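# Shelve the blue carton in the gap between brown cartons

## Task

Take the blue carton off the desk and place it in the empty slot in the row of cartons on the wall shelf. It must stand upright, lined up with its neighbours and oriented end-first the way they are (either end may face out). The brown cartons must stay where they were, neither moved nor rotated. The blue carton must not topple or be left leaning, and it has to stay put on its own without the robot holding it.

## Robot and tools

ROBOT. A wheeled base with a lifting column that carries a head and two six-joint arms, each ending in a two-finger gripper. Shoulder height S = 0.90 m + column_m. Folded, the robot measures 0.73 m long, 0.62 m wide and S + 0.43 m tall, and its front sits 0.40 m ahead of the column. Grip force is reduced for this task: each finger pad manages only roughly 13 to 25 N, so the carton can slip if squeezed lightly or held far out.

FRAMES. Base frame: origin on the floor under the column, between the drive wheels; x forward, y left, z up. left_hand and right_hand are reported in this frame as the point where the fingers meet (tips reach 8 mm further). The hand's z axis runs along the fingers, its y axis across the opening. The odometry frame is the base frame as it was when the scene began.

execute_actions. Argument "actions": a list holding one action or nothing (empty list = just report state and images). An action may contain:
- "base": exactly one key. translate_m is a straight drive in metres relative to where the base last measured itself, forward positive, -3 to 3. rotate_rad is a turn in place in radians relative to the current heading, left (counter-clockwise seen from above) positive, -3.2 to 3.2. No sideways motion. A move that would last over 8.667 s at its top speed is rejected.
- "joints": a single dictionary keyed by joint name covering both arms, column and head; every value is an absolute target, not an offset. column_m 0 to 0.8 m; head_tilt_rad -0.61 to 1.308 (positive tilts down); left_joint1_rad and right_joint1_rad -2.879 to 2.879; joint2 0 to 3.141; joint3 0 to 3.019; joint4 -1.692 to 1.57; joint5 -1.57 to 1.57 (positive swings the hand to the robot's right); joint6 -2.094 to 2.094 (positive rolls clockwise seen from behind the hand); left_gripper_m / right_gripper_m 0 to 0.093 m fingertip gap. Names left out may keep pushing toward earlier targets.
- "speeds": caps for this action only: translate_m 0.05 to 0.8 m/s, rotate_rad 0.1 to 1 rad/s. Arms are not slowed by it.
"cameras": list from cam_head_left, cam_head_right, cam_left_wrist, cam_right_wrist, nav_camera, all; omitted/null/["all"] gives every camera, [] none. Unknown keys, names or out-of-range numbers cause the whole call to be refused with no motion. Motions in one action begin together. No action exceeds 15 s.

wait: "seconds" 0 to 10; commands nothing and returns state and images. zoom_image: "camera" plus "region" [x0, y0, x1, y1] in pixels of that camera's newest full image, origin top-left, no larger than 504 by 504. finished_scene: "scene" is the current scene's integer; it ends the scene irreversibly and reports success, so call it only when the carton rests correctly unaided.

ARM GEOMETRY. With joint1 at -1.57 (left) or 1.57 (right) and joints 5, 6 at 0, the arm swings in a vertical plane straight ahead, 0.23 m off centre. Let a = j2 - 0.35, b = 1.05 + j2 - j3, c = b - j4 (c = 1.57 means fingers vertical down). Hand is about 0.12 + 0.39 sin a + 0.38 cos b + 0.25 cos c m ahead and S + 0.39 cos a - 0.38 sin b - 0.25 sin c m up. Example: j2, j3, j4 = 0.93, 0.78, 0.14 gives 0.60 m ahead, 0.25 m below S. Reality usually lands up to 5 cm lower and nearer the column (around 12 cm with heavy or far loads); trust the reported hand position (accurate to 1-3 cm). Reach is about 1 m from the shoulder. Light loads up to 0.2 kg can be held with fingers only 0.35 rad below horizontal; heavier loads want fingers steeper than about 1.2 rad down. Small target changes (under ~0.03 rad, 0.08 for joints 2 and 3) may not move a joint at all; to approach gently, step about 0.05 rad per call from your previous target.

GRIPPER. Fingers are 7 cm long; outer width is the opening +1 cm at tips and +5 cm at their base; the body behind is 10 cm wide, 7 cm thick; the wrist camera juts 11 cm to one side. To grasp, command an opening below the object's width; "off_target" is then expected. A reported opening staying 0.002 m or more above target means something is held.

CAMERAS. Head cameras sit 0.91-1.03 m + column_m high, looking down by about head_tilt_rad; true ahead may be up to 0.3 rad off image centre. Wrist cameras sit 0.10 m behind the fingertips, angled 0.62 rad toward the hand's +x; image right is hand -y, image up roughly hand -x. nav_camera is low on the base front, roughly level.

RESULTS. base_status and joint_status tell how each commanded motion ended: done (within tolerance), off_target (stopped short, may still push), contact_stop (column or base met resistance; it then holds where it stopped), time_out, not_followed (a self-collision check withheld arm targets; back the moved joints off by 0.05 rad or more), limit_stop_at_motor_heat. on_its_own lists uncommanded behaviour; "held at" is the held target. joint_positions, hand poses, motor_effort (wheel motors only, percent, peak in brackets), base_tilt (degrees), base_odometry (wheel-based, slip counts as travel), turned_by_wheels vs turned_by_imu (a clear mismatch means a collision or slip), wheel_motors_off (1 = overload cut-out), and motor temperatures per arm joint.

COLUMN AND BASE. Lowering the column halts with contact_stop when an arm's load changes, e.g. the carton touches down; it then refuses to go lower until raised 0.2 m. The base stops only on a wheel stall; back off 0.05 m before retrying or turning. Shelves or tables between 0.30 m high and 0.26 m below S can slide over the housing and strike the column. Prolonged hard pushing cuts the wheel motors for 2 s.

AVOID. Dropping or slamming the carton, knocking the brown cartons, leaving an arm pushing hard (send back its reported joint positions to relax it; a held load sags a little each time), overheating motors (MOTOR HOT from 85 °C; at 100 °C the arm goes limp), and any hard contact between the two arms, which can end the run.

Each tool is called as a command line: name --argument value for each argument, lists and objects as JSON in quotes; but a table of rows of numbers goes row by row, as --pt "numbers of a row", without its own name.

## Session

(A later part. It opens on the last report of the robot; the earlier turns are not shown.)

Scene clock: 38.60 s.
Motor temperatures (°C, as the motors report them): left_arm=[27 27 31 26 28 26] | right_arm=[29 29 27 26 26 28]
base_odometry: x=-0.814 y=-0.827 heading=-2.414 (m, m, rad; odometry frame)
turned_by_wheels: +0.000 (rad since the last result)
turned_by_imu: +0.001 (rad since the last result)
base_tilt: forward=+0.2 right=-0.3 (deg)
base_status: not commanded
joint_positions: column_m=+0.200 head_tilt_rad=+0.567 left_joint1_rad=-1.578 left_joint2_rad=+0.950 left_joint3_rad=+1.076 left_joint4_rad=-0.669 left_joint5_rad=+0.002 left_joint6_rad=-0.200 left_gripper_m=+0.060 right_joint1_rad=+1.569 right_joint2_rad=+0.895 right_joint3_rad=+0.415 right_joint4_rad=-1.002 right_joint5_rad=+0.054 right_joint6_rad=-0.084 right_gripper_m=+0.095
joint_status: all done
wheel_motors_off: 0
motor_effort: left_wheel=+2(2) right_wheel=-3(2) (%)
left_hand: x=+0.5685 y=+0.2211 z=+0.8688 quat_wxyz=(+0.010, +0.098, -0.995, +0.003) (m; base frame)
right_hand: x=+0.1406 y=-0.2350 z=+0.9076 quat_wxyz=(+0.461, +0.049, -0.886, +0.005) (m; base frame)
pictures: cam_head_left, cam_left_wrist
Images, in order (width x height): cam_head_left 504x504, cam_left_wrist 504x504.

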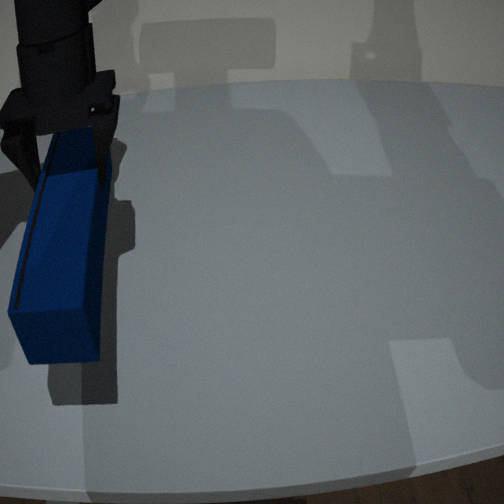

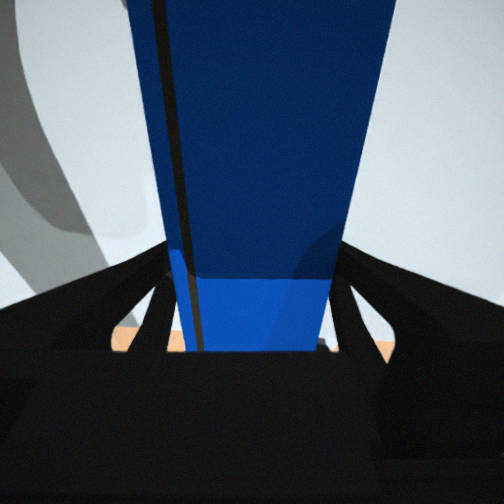

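execute_actions --actions '[{"base":{"translate_m":-0.9},"joints":{"column_m":0.45,"left_joint6_rad":0,"head_tilt_rad":0.45},"speeds":{"translate_m":0.5}}]' --cameras '["cam_left_wrist"]'

execute_actions --actions '[{"base":{"rotate_rad":-3.0},"speeds":{"rotate_rad":0.7}}]' --cameras '["cam_left_wrist","cam_head_left","cam_head_right","nav_camera"]'

Scene clock: 42.70 s.
Motor temperatures (°C, as the motors report them): left_arm=[27 27 31 26 28 26] | right_arm=[29 29 27 26 26 28]
base_odometry: x=-0.141 y=-0.229 heading=-2.416 (m, m, rad; odometry frame)
turned_by_wheels: -0.001 (rad since the last result)
turned_by_imu: -0.001 (rad since the last result)
base_tilt: forward=+0.1 right=-0.3 (deg)
base_status: done
joint_positions: column_m=+0.450 head_tilt_rad=+0.468 left_joint1_rad=-1.578 left_joint2_rad=+0.950 left_joint3_rad=+1.076 left_joint4_rad=-0.669 left_joint5_rad=+0.002 left_joint6_rad=-0.010 left_gripper_m=+0.060 right_joint1_rad=+1.569 right_joint2_rad=+0.894 right_joint3_rad=+0.414 right_joint4_rad=-1.002 right_joint5_rad=+0.054 right_joint6_rad=-0.084 right_gripper_m=+0.095
joint_status: all done
wheel_motors_off: 0
motor_effort: left_wheel=-2(55) right_wheel=+1(61) (%)
left_hand: x=+0.5684 y=+0.2211 z=+1.1189 quat_wxyz=(+0.010, +0.003, -1.000, +0.004) (m; base frame)
right_hand: x=+0.1403 y=-0.2350 z=+1.1578 quat_wxyz=(+0.461, +0.049, -0.886, +0.005) (m; base frame)
pictures: cam_left_wrist
Images, in order (width x height): cam_left_wrist 504x504.

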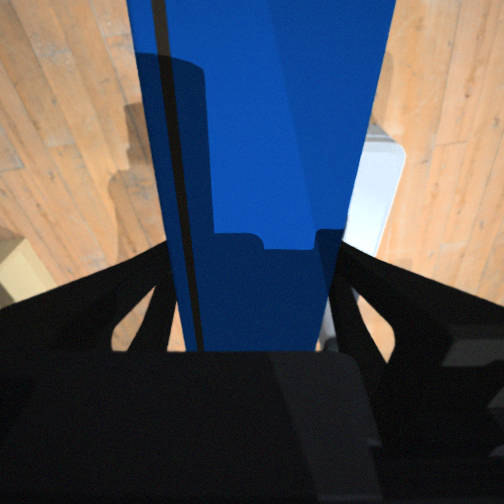

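Scene clock: 48.00 s.
Motor temperatures (°C, as the motors report them): left_arm=[27 27 31 26 28 26] | right_arm=[29 29 27 26 26 28]
base_odometry: x=-0.141 y=-0.229 heading=+0.868 (m, m, rad; odometry frame)
turned_by_wheels: -2.999 (rad since the last result)
turned_by_imu: -2.969 (rad since the last result)
base_tilt: forward=+0.1 right=-0.3 (deg)
base_status: done
joint_positions: column_m=+0.450 head_tilt_rad=+0.468 left_joint1_rad=-1.577 left_joint2_rad=+0.950 left_joint3_rad=+1.076 left_joint4_rad=-0.669 left_joint5_rad=+0.002 left_joint6_rad=-0.010 left_gripper_m=+0.060 right_joint1_rad=+1.569 right_joint2_rad=+0.894 right_joint3_rad=+0.414 right_joint4_rad=-1.002 right_joint5_rad=+0.054 right_joint6_rad=-0.084 right_gripper_m=+0.095
joint_status: not commanded
wheel_motors_off: 0
motor_effort: left_wheel=+1(54) right_wheel=+0(46) (%)
left_hand: x=+0.5684 y=+0.2214 z=+1.1189 quat_wxyz=(+0.010, +0.003, -1.000, +0.003) (m; base frame)
right_hand: x=+0.1403 y=-0.2350 z=+1.1578 quat_wxyz=(+0.461, +0.049, -0.886, +0.005) (m; base frame)
pictures: cam_head_left, cam_head_right, cam_left_wrist, nav_camera
Images, in order (width x height): cam_head_left 504x504, cam_head_right 504x504, cam_left_wrist 504x504, nav_camera 504x504.

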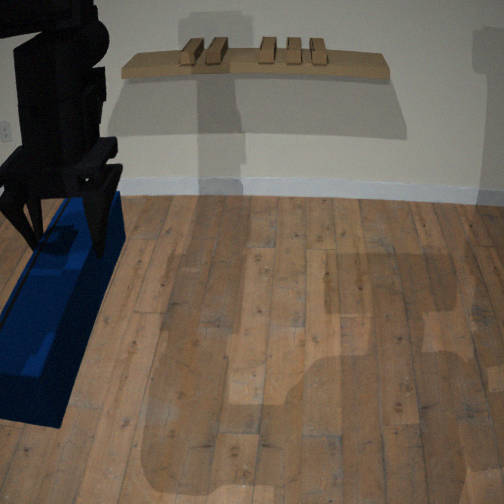

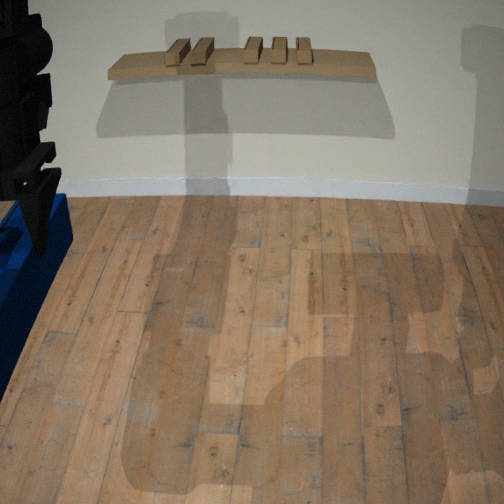

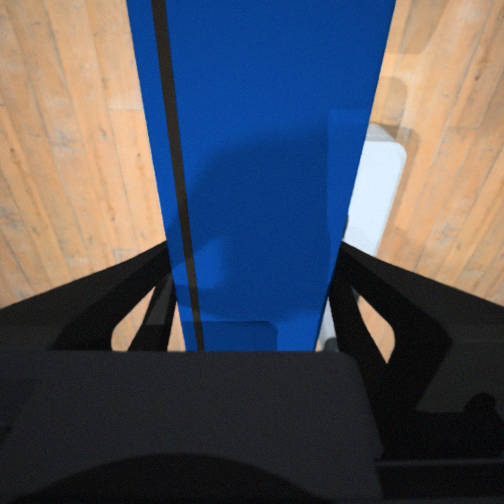

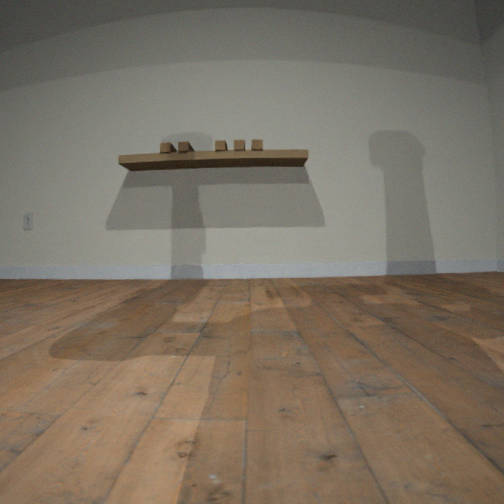

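execute_actions --actions '[{"base":{"translate_m":1.0},"joints":{"column_m":0.35,"head_tilt_rad":0.6},"speeds":{"translate_m":0.5}}]' --cameras '["cam_head_left","cam_head_right","nav_camera"]'

Scene clock: 51.90 s.
Motor temperatures (°C, as the motors report them): left_arm=[27 28 31 26 28 26] | right_arm=[29 29 27 26 26 28]
base_odometry: x=+0.505 y=+0.534 heading=+0.867 (m, m, rad; odometry frame)
turned_by_wheels: -0.001 (rad since the last result)
turned_by_imu: +0.002 (rad since the last result)
base_tilt: forward=+0.2 right=-0.4 (deg)
base_status: done
joint_positions: column_m=+0.350 head_tilt_rad=+0.604 left_joint1_rad=-1.577 left_joint2_rad=+0.950 left_joint3_rad=+1.076 left_joint4_rad=-0.669 left_joint5_rad=+0.002 left_joint6_rad=-0.010 left_gripper_m=+0.060 right_joint1_rad=+1.569 right_joint2_rad=+0.894 right_joint3_rad=+0.416 right_joint4_rad=-1.002 right_joint5_rad=+0.054 right_joint6_rad=-0.084 right_gripper_m=+0.095
joint_status: all done
wheel_motors_off: 0
motor_effort: left_wheel=-2(52) right_wheel=+2(59) (%)
left_hand: x=+0.5686 y=+0.2214 z=+1.0191 quat_wxyz=(+0.010, +0.003, -1.000, +0.003) (m; base frame)
right_hand: x=+0.1413 y=-0.2350 z=+1.0575 quat_wxyz=(+0.460, +0.049, -0.886, +0.005) (m; base frame)
pictures: cam_head_left, cam_head_right, nav_camera
Images, in order (width x height): cam_head_left 504x504, cam_head_right 504x504, nav_camera 504x504.

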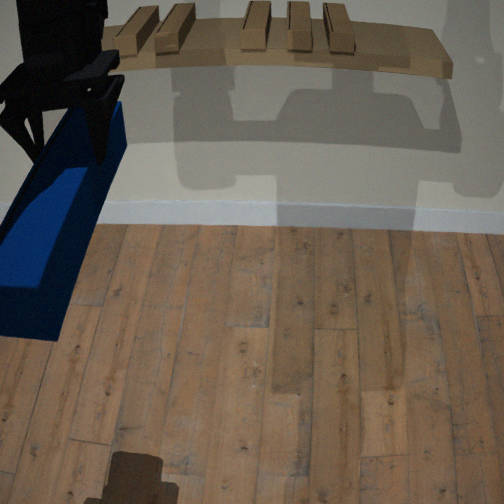

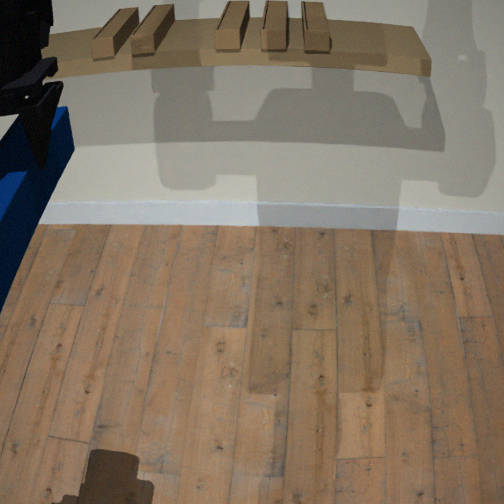

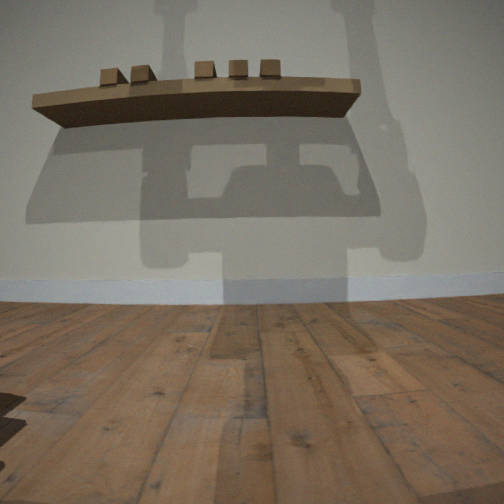

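execute_actions --actions '[{"base":{"translate_m":0.95},"joints":{"column_m":0.3,"head_tilt_rad":0.65},"speeds":{"translate_m":0.5}}]' --cameras '["cam_head_left","cam_head_right","cam_left_wrist"]'

Scene clock: 55.77 s.
Motor temperatures (°C, as the motors report them): left_arm=[27 28 32 26 28 26] | right_arm=[29 29 27 26 26 28]
base_odometry: x=+1.120 y=+1.258 heading=+0.866 (m, m, rad; odometry frame)
turned_by_wheels: -0.001 (rad since the last result)
turned_by_imu: +0.002 (rad since the last result)
base_tilt: forward=+0.1 right=-0.3 (deg)
base_status: done
joint_positions: column_m=+0.300 head_tilt_rad=+0.654 left_joint1_rad=-1.577 left_joint2_rad=+0.950 left_joint3_rad=+1.076 left_joint4_rad=-0.669 left_joint5_rad=+0.002 left_joint6_rad=-0.010 left_gripper_m=+0.060 right_joint1_rad=+1.569 right_joint2_rad=+0.894 right_joint3_rad=+0.416 right_joint4_rad=-1.002 right_joint5_rad=+0.054 right_joint6_rad=-0.084 right_gripper_m=+0.095
joint_status: all done
wheel_motors_off: 0
motor_effort: left_wheel=-2(33) right_wheel=+0(37) (%)
left_hand: x=+0.5688 y=+0.2214 z=+0.9692 quat_wxyz=(+0.010, +0.003, -1.000, +0.003) (m; base frame)
right_hand: x=+0.1412 y=-0.2350 z=+1.0076 quat_wxyz=(+0.460, +0.049, -0.886, +0.005) (m; base frame)
pictures: cam_head_left, cam_head_right, cam_left_wrist
Images, in order (width x height): cam_head_left 504x504, cam_head_right 504x504, cam_left_wrist 504x504.

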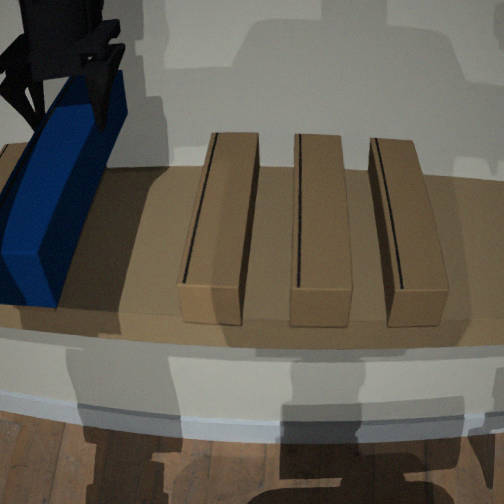

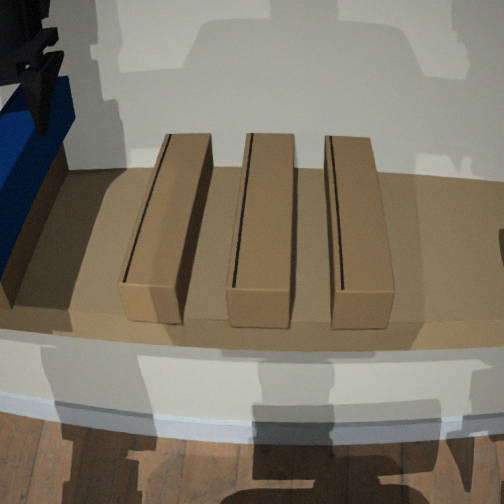

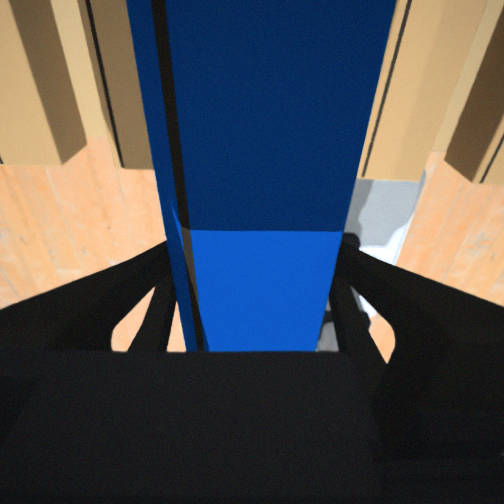

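execute_actions --actions '[{"base":{"rotate_rad":-0.025}}]' --cameras '[]'

execute_actions --actions '[{"base":{"translate_m":0.13},"joints":{"column_m":0.23,"head_tilt_rad":0.8},"speeds":{"translate_m":0.2}}]' --cameras '["cam_head_left","cam_head_right","cam_left_wrist"]'

Scene clock: 56.93 s.
Motor temperatures (°C, as the motors report them): left_arm=[27 28 32 26 28 26] | right_arm=[29 29 27 26 26 28]
base_odometry: x=+1.120 y=+1.258 heading=+0.843 (m, m, rad; odometry frame)
turned_by_wheels: -0.023 (rad since the last result)
turned_by_imu: -0.021 (rad since the last result)
base_tilt: forward=+0.2 right=-0.4 (deg)
base_status: done
joint_positions: column_m=+0.300 head_tilt_rad=+0.654 left_joint1_rad=-1.577 left_joint2_rad=+0.950 left_joint3_rad=+1.076 left_joint4_rad=-0.669 left_joint5_rad=+0.002 left_joint6_rad=-0.010 left_gripper_m=+0.060 right_joint1_rad=+1.569 right_joint2_rad=+0.894 right_joint3_rad=+0.416 right_joint4_rad=-1.002 right_joint5_rad=+0.054 right_joint6_rad=-0.084 right_gripper_m=+0.095
joint_status: not commanded
wheel_motors_off: 0
motor_effort: left_wheel=+0(45) right_wheel=+0(46) (%)
left_hand: x=+0.5688 y=+0.2216 z=+0.9692 quat_wxyz=(+0.010, +0.003, -1.000, +0.003) (m; base frame)
right_hand: x=+0.1412 y=-0.2350 z=+1.0076 quat_wxyz=(+0.460, +0.049, -0.886, +0.005) (m; base frame)
pictures: none
No camera images: the call's "cameras" was empty. Leave "cameras" out to get every camera's image.

Scene clock: 58.43 s.
Motor temperatures (°C, as the motors report them): left_arm=[27 28 32 26 28 26] | right_arm=[29 29 27 26 26 28]
base_odometry: x=+1.207 y=+1.355 heading=+0.842 (m, m, rad; odometry frame)
turned_by_wheels: -0.001 (rad since the last result)
turned_by_imu: -0.001 (rad since the last result)
base_tilt: forward=+0.1 right=-0.3 (deg)
base_status: done
joint_positions: column_m=+0.230 head_tilt_rad=+0.802 left_joint1_rad=-1.577 left_joint2_rad=+0.936 left_joint3_rad=+1.055 left_joint4_rad=-0.693 left_joint5_rad=+0.001 left_joint6_rad=+0.001 left_gripper_m=+0.060 right_joint1_rad=+1.569 right_joint2_rad=+0.894 right_joint3_rad=+0.417 right_joint4_rad=-1.002 right_joint5_rad=+0.054 right_joint6_rad=-0.084 right_gripper_m=+0.095
joint_status: all done
wheel_motors_off: 0
motor_effort: left_wheel=+0(40) right_wheel=+1(52) (%)
left_hand: x=+0.5545 y=+0.2217 z=+0.9007 quat_wxyz=(+0.025, -0.002, -1.000, +0.003) (m; base frame)
right_hand: x=+0.1418 y=-0.2350 z=+0.9374 quat_wxyz=(+0.460, +0.049, -0.887, +0.005) (m; base frame)
pictures: cam_head_left, cam_head_right, cam_left_wrist
Images, in order (width x height): cam_head_left 504x504, cam_head_right 504x504, cam_left_wrist 504x504.

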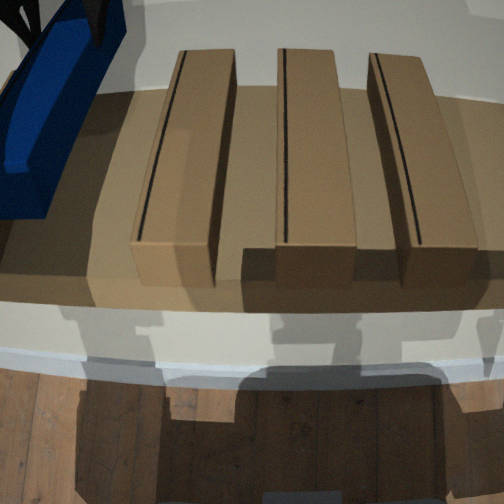

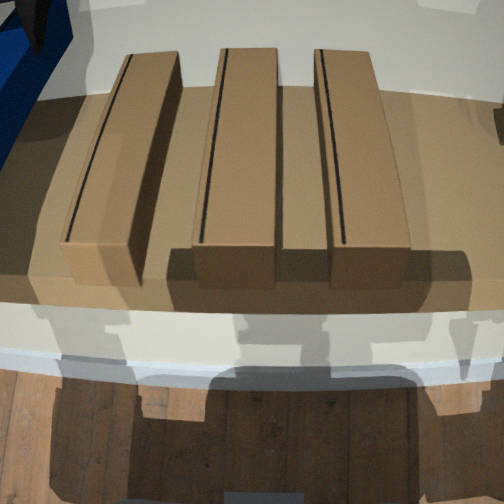

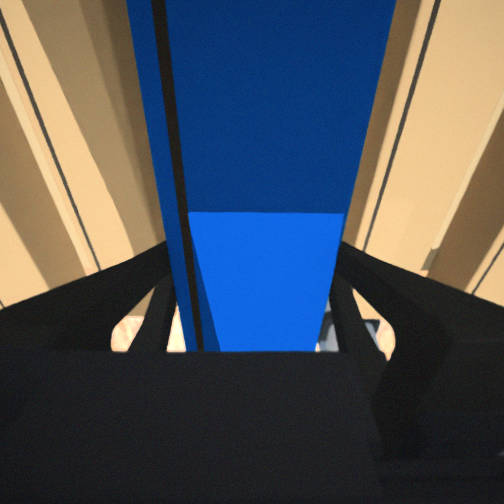

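execute_actions --actions '[{"joints":{"column_m":0.18}}]' --cameras '["cam_head_left","cam_left_wrist","nav_camera"]'

Scene clock: 59.90 s.
Motor temperatures (°C, as the motors report them): left_arm=[27 28 32 26 28 26] | right_arm=[29 29 27 26 26 28]
base_odometry: x=+1.207 y=+1.355 heading=+0.842 (m, m, rad; odometry frame)
turned_by_wheels: +0.000 (rad since the last result)
turned_by_imu: +0.001 (rad since the last result)
base_tilt: forward=+0.2 right=-0.3 (deg)
base_status: not commanded
joint_positions: column_m=+0.180 head_tilt_rad=+0.802 left_joint1_rad=-1.576 left_joint2_rad=+0.901 left_joint3_rad=+1.050 left_joint4_rad=-0.700 left_joint5_rad=+0.001 left_joint6_rad=+0.005 left_gripper_m=+0.060 right_joint1_rad=+1.569 right_joint2_rad=+0.894 right_joint3_rad=+0.417 right_joint4_rad=-1.002 right_joint5_rad=+0.054 right_joint6_rad=-0.084 right_gripper_m=+0.095
joint_status: all done
wheel_motors_off: 0
motor_effort: left_wheel=+4(4) right_wheel=+7(7) (%)
left_hand: x=+0.5577 y=+0.2219 z=+0.8647 quat_wxyz=(+0.014, -0.004, -1.000, +0.003) (m; base frame)
right_hand: x=+0.1418 y=-0.2350 z=+0.8874 quat_wxyz=(+0.460, +0.049, -0.887, +0.005) (m; base frame)
pictures: cam_head_left, cam_left_wrist, nav_camera
Images, in order (width x height): cam_head_left 504x504, cam_left_wrist 504x504, nav_camera 504x504.

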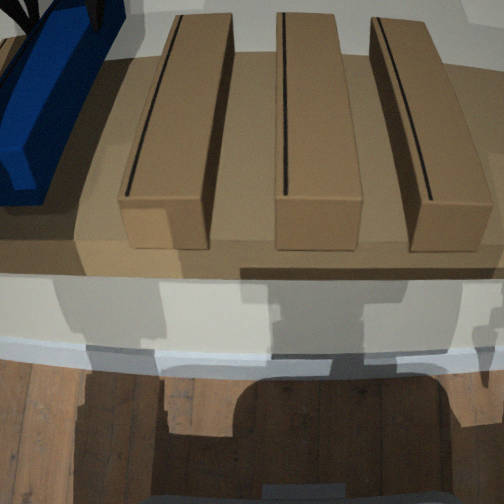

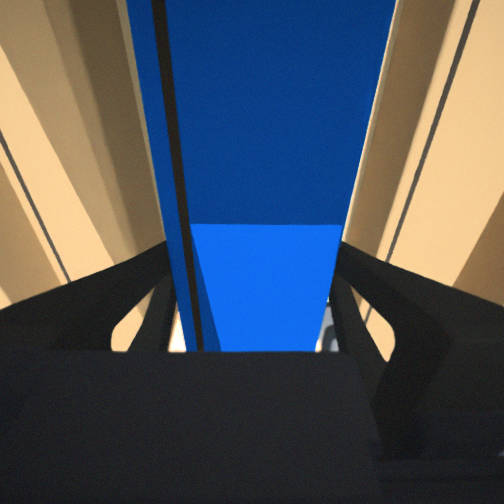

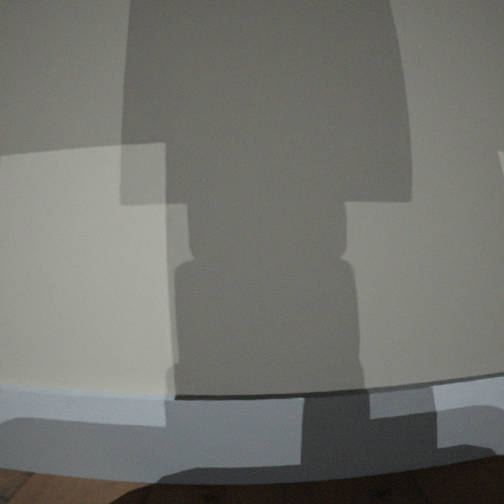

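execute_actions --actions '[{"base":{"translate_m":-0.025},"speeds":{"translate_m":0.05}}]' --cameras '["cam_head_left","cam_left_wrist"]'

Scene clock: 61.70 s.
Motor temperatures (°C, as the motors report them): left_arm=[27 28 32 26 28 26] | right_arm=[29 29 27 26 26 28]
base_odometry: x=+1.190 y=+1.336 heading=+0.842 (m, m, rad; odometry frame)
turned_by_wheels: +0.000 (rad since the last result)
turned_by_imu: +0.001 (rad since the last result)
base_tilt: forward=+0.0 right=-0.2 (deg)
base_status: done
joint_positions: column_m=+0.180 head_tilt_rad=+0.802 left_joint1_rad=-1.576 left_joint2_rad=+0.942 left_joint3_rad=+1.062 left_joint4_rad=-0.678 left_joint5_rad=+0.001 left_joint6_rad=+0.005 left_gripper_m=+0.060 right_joint1_rad=+1.569 right_joint2_rad=+0.893 right_joint3_rad=+0.417 right_joint4_rad=-1.002 right_joint5_rad=+0.054 right_joint6_rad=-0.084 right_gripper_m=+0.095
joint_status: not commanded
wheel_motors_off: 0
motor_effort: left_wheel=+0(24) right_wheel=-2(21) (%)
left_hand: x=+0.5607 y=+0.2219 z=+0.8495 quat_wxyz=(+0.017, -0.004, -1.000, +0.003) (m; base frame)
right_hand: x=+0.1417 y=-0.2350 z=+0.8875 quat_wxyz=(+0.460, +0.049, -0.887, +0.005) (m; base frame)
pictures: cam_head_left, cam_left_wrist
Images, in order (width x height): cam_head_left 504x504, cam_left_wrist 504x504.

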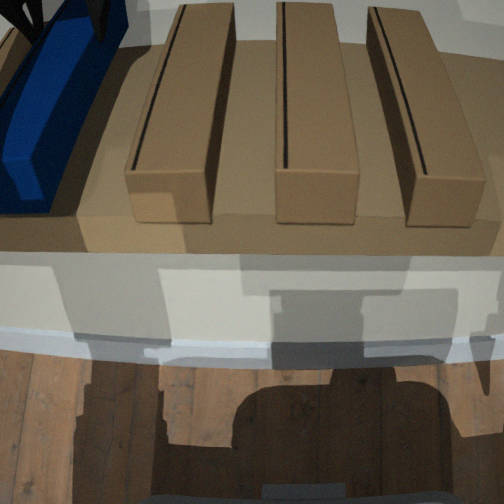

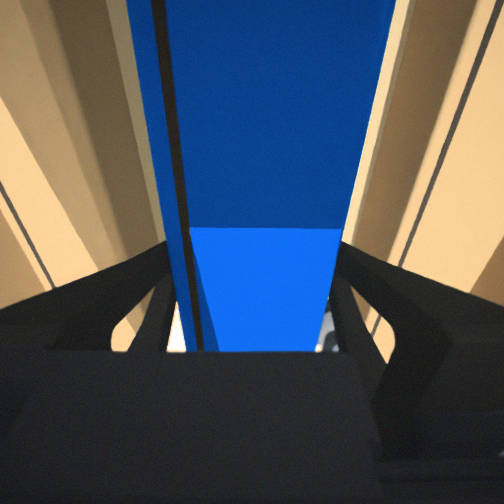

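execute_actions --actions '[{"base":{"translate_m":-0.012},"joints":{"column_m":0.14},"speeds":{"translate_m":0.05}}]' --cameras '["cam_head_left","cam_left_wrist"]'

Scene clock: 62.97 s.
Motor temperatures (°C, as the motors report them): left_arm=[27 28 32 26 28 26] | right_arm=[29 29 27 26 26 28]
base_odometry: x=+1.182 y=+1.327 heading=+0.842 (m, m, rad; odometry frame)
turned_by_wheels: +0.000 (rad since the last result)
turned_by_imu: +0.001 (rad since the last result)
base_tilt: forward=+0.2 right=-0.5 (deg)
base_status: done
joint_positions: column_m=+0.140 head_tilt_rad=+0.802 left_joint1_rad=-1.576 left_joint2_rad=+0.942 left_joint3_rad=+1.066 left_joint4_rad=-0.677 left_joint5_rad=+0.001 left_joint6_rad=+0.005 left_gripper_m=+0.060 right_joint1_rad=+1.569 right_joint2_rad=+0.893 right_joint3_rad=+0.415 right_joint4_rad=-1.002 right_joint5_rad=+0.054 right_joint6_rad=-0.084 right_gripper_m=+0.095
joint_status: all done
wheel_motors_off: 0
motor_effort: left_wheel=+1(29) right_wheel=-2(30) (%)
left_hand: x=+0.5630 y=+0.2219 z=+0.8102 quat_wxyz=(+0.015, -0.004, -1.000, +0.003) (m; base frame)
right_hand: x=+0.1408 y=-0.2350 z=+0.8479 quat_wxyz=(+0.460, +0.049, -0.886, +0.005) (m; base frame)
pictures: cam_head_left, cam_left_wrist
Images, in order (width x height): cam_head_left 504x504, cam_left_wrist 504x504.

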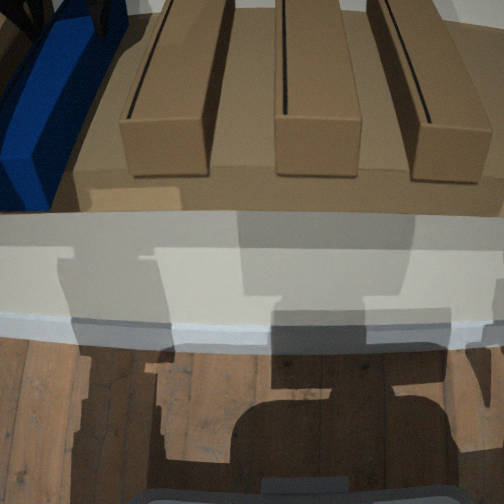

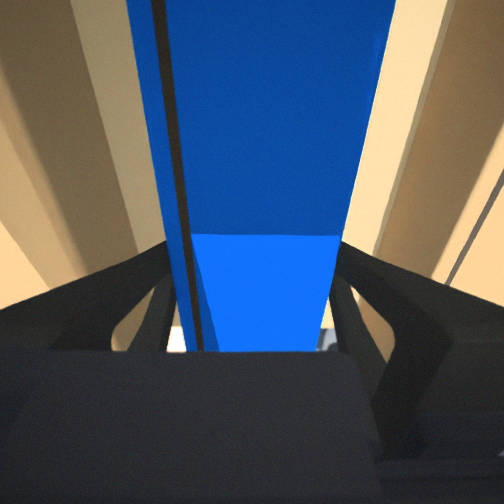

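execute_actions --actions '[{"joints":{"column_m":0.11,"head_tilt_rad":0.65}}]' --cameras '["cam_head_left","cam_left_wrist"]'

Scene clock: 64.07 s.
Motor temperatures (°C, as the motors report them): left_arm=[27 28 32 26 28 26] | right_arm=[29 29 27 26 26 28]
base_odometry: x=+1.182 y=+1.327 heading=+0.842 (m, m, rad; odometry frame)
turned_by_wheels: +0.000 (rad since the last result)
turned_by_imu: +0.001 (rad since the last result)
base_tilt: forward=+0.1 right=-0.4 (deg)
base_status: not commanded
joint_positions: column_m=+0.110 head_tilt_rad=+0.667 left_joint1_rad=-1.576 left_joint2_rad=+0.912 left_joint3_rad=+1.067 left_joint4_rad=-0.684 left_joint5_rad=+0.001 left_joint6_rad=+0.006 left_gripper_m=+0.060 right_joint1_rad=+1.569 right_joint2_rad=+0.893 right_joint3_rad=+0.415 right_joint4_rad=-1.002 right_joint5_rad=+0.054 right_joint6_rad=-0.084 right_gripper_m=+0.095
joint_status: all done
wheel_motors_off: 0
motor_effort: left_wheel=+2(2) right_wheel=-2(3) (%)
left_hand: x=+0.5682 y=+0.2220 z=+0.7935 quat_wxyz=(+0.003, -0.004, -1.000, +0.003) (m; base frame)
right_hand: x=+0.1408 y=-0.2350 z=+0.8179 quat_wxyz=(+0.460, +0.049, -0.886, +0.005) (m; base frame)
pictures: cam_head_left, cam_left_wrist
Images, in order (width x height): cam_head_left 504x504, cam_left_wrist 504x504.

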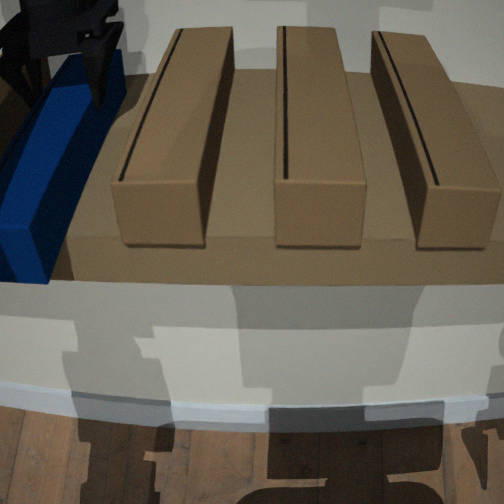

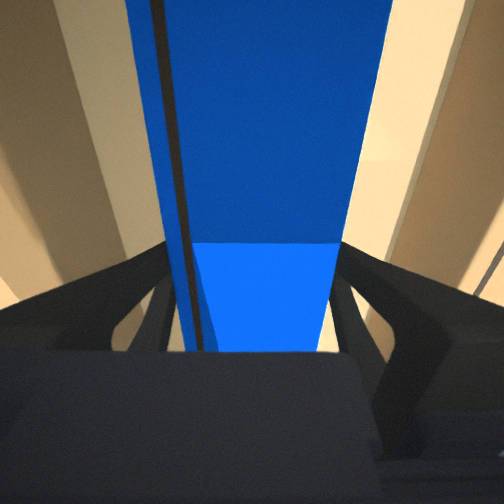

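execute_actions --actions '[{"joints":{"column_m":0.125,"left_gripper_m":0.074}}]' --cameras '[]'

execute_actions --actions '[{"base":{"translate_m":-0.09},"speeds":{"translate_m":0.1}}]' --cameras '["cam_head_left","cam_left_wrist"]'

Scene clock: 65.00 s.
Motor temperatures (°C, as the motors report them): left_arm=[27 28 32 26 28 26] | right_arm=[29 29 27 26 26 28]
base_odometry: x=+1.182 y=+1.327 heading=+0.842 (m, m, rad; odometry frame)
turned_by_wheels: +0.000 (rad since the last result)
turned_by_imu: +0.000 (rad since the last result)
base_tilt: forward=+0.1 right=-0.3 (deg)
base_status: not commanded
joint_positions: column_m=+0.125 head_tilt_rad=+0.667 left_joint1_rad=-1.576 left_joint2_rad=+0.935 left_joint3_rad=+1.067 left_joint4_rad=-0.680 left_joint5_rad=+0.001 left_joint6_rad=+0.006 left_gripper_m=+0.074 right_joint1_rad=+1.569 right_joint2_rad=+0.893 right_joint3_rad=+0.415 right_joint4_rad=-1.002 right_joint5_rad=+0.054 right_joint6_rad=-0.084 right_gripper_m=+0.095
joint_status: all done
wheel_motors_off: 0
motor_effort: left_wheel=+2(3) right_wheel=-2(1) (%)
left_hand: x=+0.5641 y=+0.2219 z=+0.7983 quat_wxyz=(+0.013, -0.004, -1.000, +0.003) (m; base frame)
right_hand: x=+0.1408 y=-0.2350 z=+0.8327 quat_wxyz=(+0.460, +0.049, -0.886, +0.005) (m; base frame)
pictures: none
No camera images: the call's "cameras" was empty. Leave "cameras" out to get every camera's image.

Scene clock: 66.77 s.
Motor temperatures (°C, as the motors report them): left_arm=[27 28 32 26 28 26] | right_arm=[29 29 27 26 26 28]
base_odometry: x=+1.122 y=+1.260 heading=+0.845 (m, m, rad; odometry frame)
turned_by_wheels: +0.002 (rad since the last result)
turned_by_imu: +0.003 (rad since the last result)
base_tilt: forward=+0.2 right=-0.3 (deg)
base_status: done
joint_positions: column_m=+0.125 head_tilt_rad=+0.666 left_joint1_rad=-1.576 left_joint2_rad=+0.937 left_joint3_rad=+1.068 left_joint4_rad=-0.677 left_joint5_rad=+0.001 left_joint6_rad=+0.006 left_gripper_m=+0.074 right_joint1_rad=+1.569 right_joint2_rad=+0.893 right_joint3_rad=+0.415 right_joint4_rad=-1.002 right_joint5_rad=+0.054 right_joint6_rad=-0.084 right_gripper_m=+0.095
joint_status: not commanded
wheel_motors_off: 0
motor_effort: left_wheel=+1(48) right_wheel=+0(36) (%)
left_hand: x=+0.5656 y=+0.2219 z=+0.7980 quat_wxyz=(+0.011, -0.004, -1.000, +0.003) (m; base frame)
right_hand: x=+0.1410 y=-0.2350 z=+0.8327 quat_wxyz=(+0.460, +0.049, -0.886, +0.005) (m; base frame)
pictures: cam_head_left, cam_left_wrist
Images, in order (width x height): cam_head_left 504x504, cam_left_wrist 504x504.

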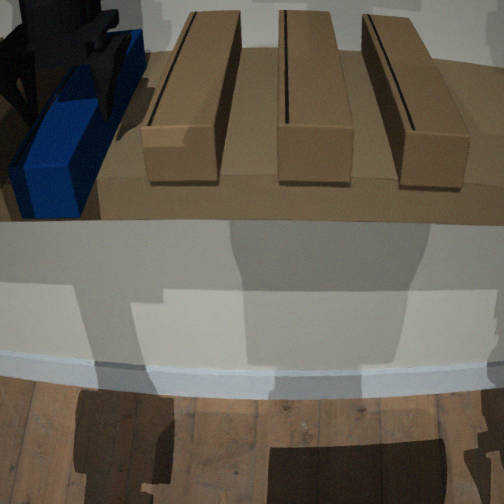

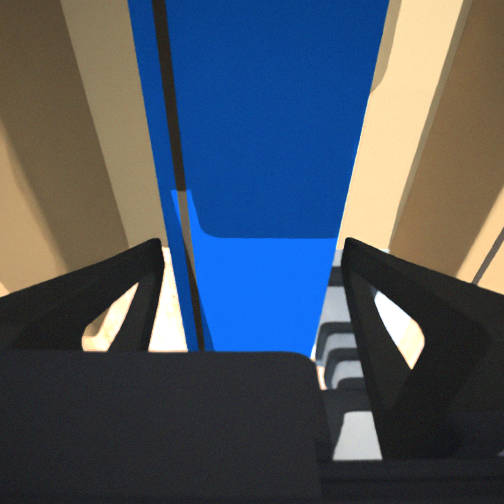

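execute_actions --actions '[{"joints":{"left_gripper_m":0.0}}]' --cameras '[]'

execute_actions --actions '[{"joints":{"column_m":0.132}}]' --cameras '[]'

execute_actions --actions '[{"base":{"translate_m":0.055},"speeds":{"translate_m":0.05}}]' --cameras '["cam_head_left","cam_left_wrist"]'

Scene clock: 67.57 s.
Motor temperatures (°C, as the motors report them): left_arm=[27 28 32 26 28 26] | right_arm=[29 29 27 26 26 28]
base_odometry: x=+1.122 y=+1.260 heading=+0.845 (m, m, rad; odometry frame)
turned_by_wheels: +0.000 (rad since the last result)
turned_by_imu: +0.000 (rad since the last result)
base_tilt: forward=+0.2 right=-0.4 (deg)
base_status: not commanded
joint_positions: column_m=+0.125 head_tilt_rad=+0.666 left_joint1_rad=-1.576 left_joint2_rad=+0.937 left_joint3_rad=+1.068 left_joint4_rad=-0.677 left_joint5_rad=+0.001 left_joint6_rad=+0.006 left_gripper_m=+0.060 right_joint1_rad=+1.569 right_joint2_rad=+0.893 right_joint3_rad=+0.415 right_joint4_rad=-1.002 right_joint5_rad=+0.054 right_joint6_rad=-0.084 right_gripper_m=+0.095
joint_status: left_gripper_m off_target (ended at +0.060, target +0.000)
wheel_motors_off: 0
motor_effort: left_wheel=+1(1) right_wheel=-1(0) (%)
left_hand: x=+0.5656 y=+0.2219 z=+0.7980 quat_wxyz=(+0.011, -0.004, -1.000, +0.003) (m; base frame)
right_hand: x=+0.1410 y=-0.2350 z=+0.8327 quat_wxyz=(+0.460, +0.049, -0.886, +0.005) (m; base frame)
pictures: none
No camera images: the call's "cameras" was empty. Leave "cameras" out to get every camera's image.

Scene clock: 68.20 s.
Motor temperatures (°C, as the motors report them): left_arm=[27 28 32 26 28 26] | right_arm=[29 29 27 26 26 28]
base_odometry: x=+1.122 y=+1.260 heading=+0.845 (m, m, rad; odometry frame)
turned_by_wheels: +0.000 (rad since the last result)
turned_by_imu: +0.000 (rad since the last result)
base_tilt: forward=+0.1 right=-0.4 (deg)
base_status: not commanded
joint_positions: column_m=+0.132 head_tilt_rad=+0.666 left_joint1_rad=-1.576 left_joint2_rad=+0.938 left_joint3_rad=+1.068 left_joint4_rad=-0.677 left_joint5_rad=+0.001 left_joint6_rad=+0.006 left_gripper_m=+0.060 right_joint1_rad=+1.569 right_joint2_rad=+0.893 right_joint3_rad=+0.415 right_joint4_rad=-1.002 right_joint5_rad=+0.054 right_joint6_rad=-0.084 right_gripper_m=+0.095
joint_status: all done
wheel_motors_off: 0
motor_effort: left_wheel=+2(3) right_wheel=-3(2) (%)
left_hand: x=+0.5654 y=+0.2219 z=+0.8047 quat_wxyz=(+0.011, -0.004, -1.000, +0.003) (m; base frame)
right_hand: x=+0.1410 y=-0.2350 z=+0.8397 quat_wxyz=(+0.460, +0.049, -0.886, +0.005) (m; base frame)
pictures: none
No camera images: the call's "cameras" was empty. Leave "cameras" out to get every camera's image.

Scene clock: 69.83 s.
Motor temperatures (°C, as the motors report them): left_arm=[27 28 32 26 28 26] | right_arm=[29 29 27 26 26 28]
base_odometry: x=+1.159 y=+1.301 heading=+0.843 (m, m, rad; odometry frame)
turned_by_wheels: -0.002 (rad since the last result)
turned_by_imu: -0.001 (rad since the last result)
base_tilt: forward=+0.0 right=-0.4 (deg)
base_status: done
joint_positions: column_m=+0.132 head_tilt_rad=+0.666 left_joint1_rad=-1.576 left_joint2_rad=+0.944 left_joint3_rad=+1.068 left_joint4_rad=-0.700 left_joint5_rad=+0.003 left_joint6_rad=+0.006 left_gripper_m=+0.060 right_joint1_rad=+1.569 right_joint2_rad=+0.893 right_joint3_rad=+0.416 right_joint4_rad=-1.002 right_joint5_rad=+0.054 right_joint6_rad=-0.084 right_gripper_m=+0.095
joint_status: not commanded
wheel_motors_off: 0
motor_effort: left_wheel=+0(35) right_wheel=+3(31) (%)
left_hand: x=+0.5583 y=+0.2216 z=+0.8022 quat_wxyz=(+0.026, -0.004, -1.000, +0.004) (m; base frame)
right_hand: x=+0.1412 y=-0.2350 z=+0.8396 quat_wxyz=(+0.460, +0.049, -0.886, +0.005) (m; base frame)
pictures: cam_head_left, cam_left_wrist
Images, in order (width x height): cam_head_left 504x504, cam_left_wrist 504x504.

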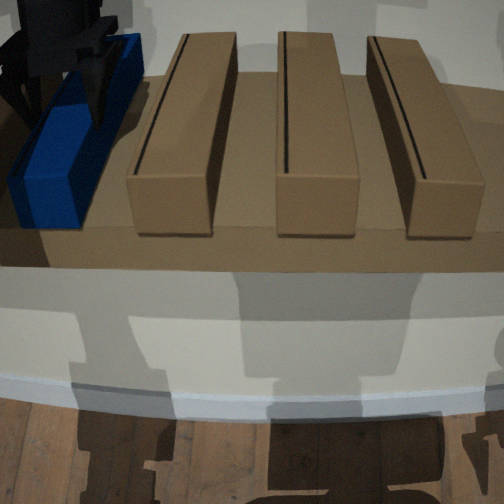

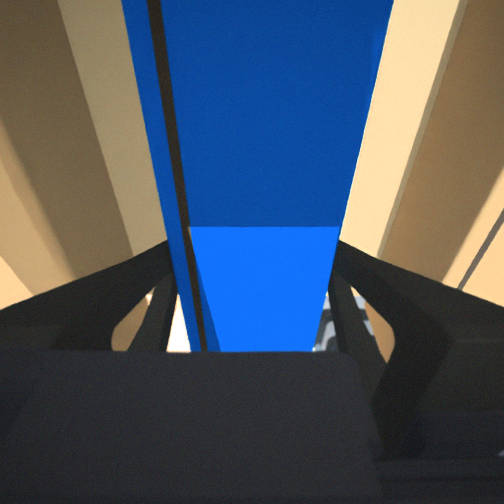

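execute_actions --actions '[{"joints":{"left_gripper_m":0.074}}]' --cameras '[]'

execute_actions --actions '[{"base":{"translate_m":-0.02},"joints":{"column_m":0.22},"speeds":{"translate_m":0.05}}]' --cameras '[]'

execute_actions --actions '[{"base":{"translate_m":-0.4},"joints":{"head_tilt_rad":0.55,"column_m":0.35}}]' --cameras '["cam_head_left","cam_head_right","cam_left_wrist"]'

Scene clock: 70.77 s.
Motor temperatures (°C, as the motors report them): left_arm=[27 28 32 26 28 26] | right_arm=[29 29 27 26 26 28]
base_odometry: x=+1.159 y=+1.301 heading=+0.843 (m, m, rad; odometry frame)
turned_by_wheels: +0.000 (rad since the last result)
turned_by_imu: +0.000 (rad since the last result)
base_tilt: forward=+0.1 right=-0.4 (deg)
base_status: not commanded
joint_positions: column_m=+0.132 head_tilt_rad=+0.666 left_joint1_rad=-1.576 left_joint2_rad=+0.944 left_joint3_rad=+1.068 left_joint4_rad=-0.680 left_joint5_rad=+0.003 left_joint6_rad=+0.006 left_gripper_m=+0.074 right_joint1_rad=+1.569 right_joint2_rad=+0.893 right_joint3_rad=+0.416 right_joint4_rad=-1.002 right_joint5_rad=+0.054 right_joint6_rad=-0.084 right_gripper_m=+0.095
joint_status: all done
wheel_motors_off: 0
motor_effort: left_wheel=-3(3) right_wheel=+1(0) (%)
left_hand: x=+0.5631 y=+0.2216 z=+0.8020 quat_wxyz=(+0.016, -0.004, -1.000, +0.004) (m; base frame)
right_hand: x=+0.1412 y=-0.2350 z=+0.8396 quat_wxyz=(+0.460, +0.049, -0.886, +0.005) (m; base frame)
pictures: none
No camera images: the call's "cameras" was empty. Leave "cameras" out to get every camera's image.

Scene clock: 72.50 s.
Motor temperatures (°C, as the motors report them): left_arm=[27 28 32 26 28 26] | right_arm=[29 29 27 26 26 28]
base_odometry: x=+1.145 y=+1.286 heading=+0.844 (m, m, rad; odometry frame)
turned_by_wheels: +0.001 (rad since the last result)
turned_by_imu: +0.002 (rad since the last result)
base_tilt: forward=+0.1 right=-0.3 (deg)
base_status: done
joint_positions: column_m=+0.220 head_tilt_rad=+0.666 left_joint1_rad=-1.576 left_joint2_rad=+0.945 left_joint3_rad=+1.068 left_joint4_rad=-0.678 left_joint5_rad=+0.003 left_joint6_rad=+0.006 left_gripper_m=+0.074 right_joint1_rad=+1.569 right_joint2_rad=+0.893 right_joint3_rad=+0.416 right_joint4_rad=-1.002 right_joint5_rad=+0.054 right_joint6_rad=-0.084 right_gripper_m=+0.095
joint_status: all done
wheel_motors_off: 0
motor_effort: left_wheel=+1(33) right_wheel=-2(27) (%)
left_hand: x=+0.5636 y=+0.2216 z=+0.8896 quat_wxyz=(+0.015, -0.004, -1.000, +0.004) (m; base frame)
right_hand: x=+0.1414 y=-0.2350 z=+0.9275 quat_wxyz=(+0.460, +0.049, -0.887, +0.005) (m; base frame)
pictures: none
No camera images: the call's "cameras" was empty. Leave "cameras" out to get every camera's image.

Scene clock: 74.93 s.
Motor temperatures (°C, as the motors report them): left_arm=[27 28 32 26 28 26] | right_arm=[29 29 27 26 26 28]
base_odometry: x=+0.880 y=+0.987 heading=+0.842 (m, m, rad; odometry frame)
turned_by_wheels: -0.002 (rad since the last result)
turned_by_imu: -0.002 (rad since the last result)
base_tilt: forward=+0.1 right=-0.3 (deg)
base_status: done
joint_positions: column_m=+0.350 head_tilt_rad=+0.567 left_joint1_rad=-1.576 left_joint2_rad=+0.945 left_joint3_rad=+1.069 left_joint4_rad=-0.676 left_joint5_rad=+0.002 left_joint6_rad=+0.006 left_gripper_m=+0.074 right_joint1_rad=+1.569 right_joint2_rad=+0.892 right_joint3_rad=+0.413 right_joint4_rad=-1.002 right_joint5_rad=+0.054 right_joint6_rad=-0.084 right_gripper_m=+0.095
joint_status: all done
wheel_motors_off: 0
motor_effort: left_wheel=-2(45) right_wheel=+0(60) (%)
left_hand: x=+0.5640 y=+0.2217 z=+1.0194 quat_wxyz=(+0.014, -0.004, -1.000, +0.004) (m; base frame)
right_hand: x=+0.1398 y=-0.2350 z=+1.0581 quat_wxyz=(+0.461, +0.049, -0.886, +0.005) (m; base frame)
pictures: cam_head_left, cam_head_right, cam_left_wrist
Images, in order (width x height): cam_head_left 504x504, cam_head_right 504x504, cam_left_wrist 504x504.

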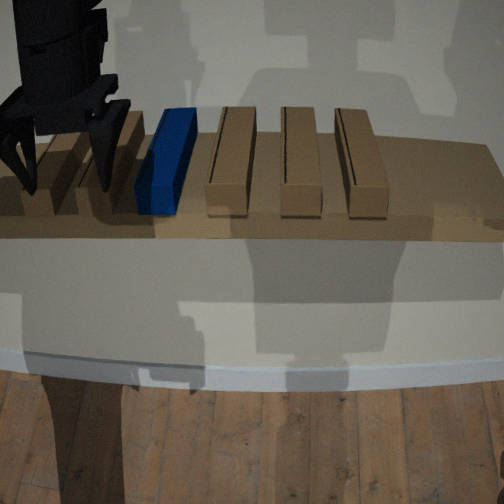

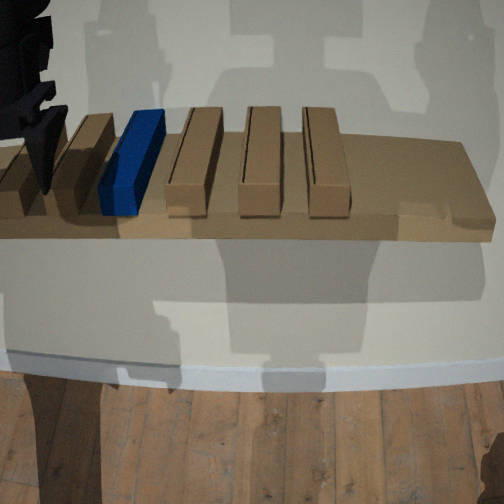

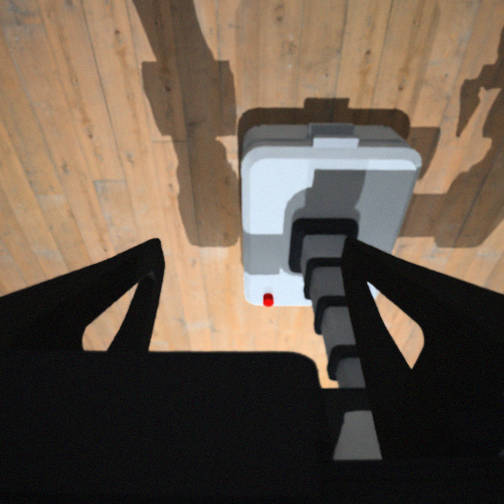

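Looks aligned.

finished_scene --scene 1

The scene is finished: the task was done.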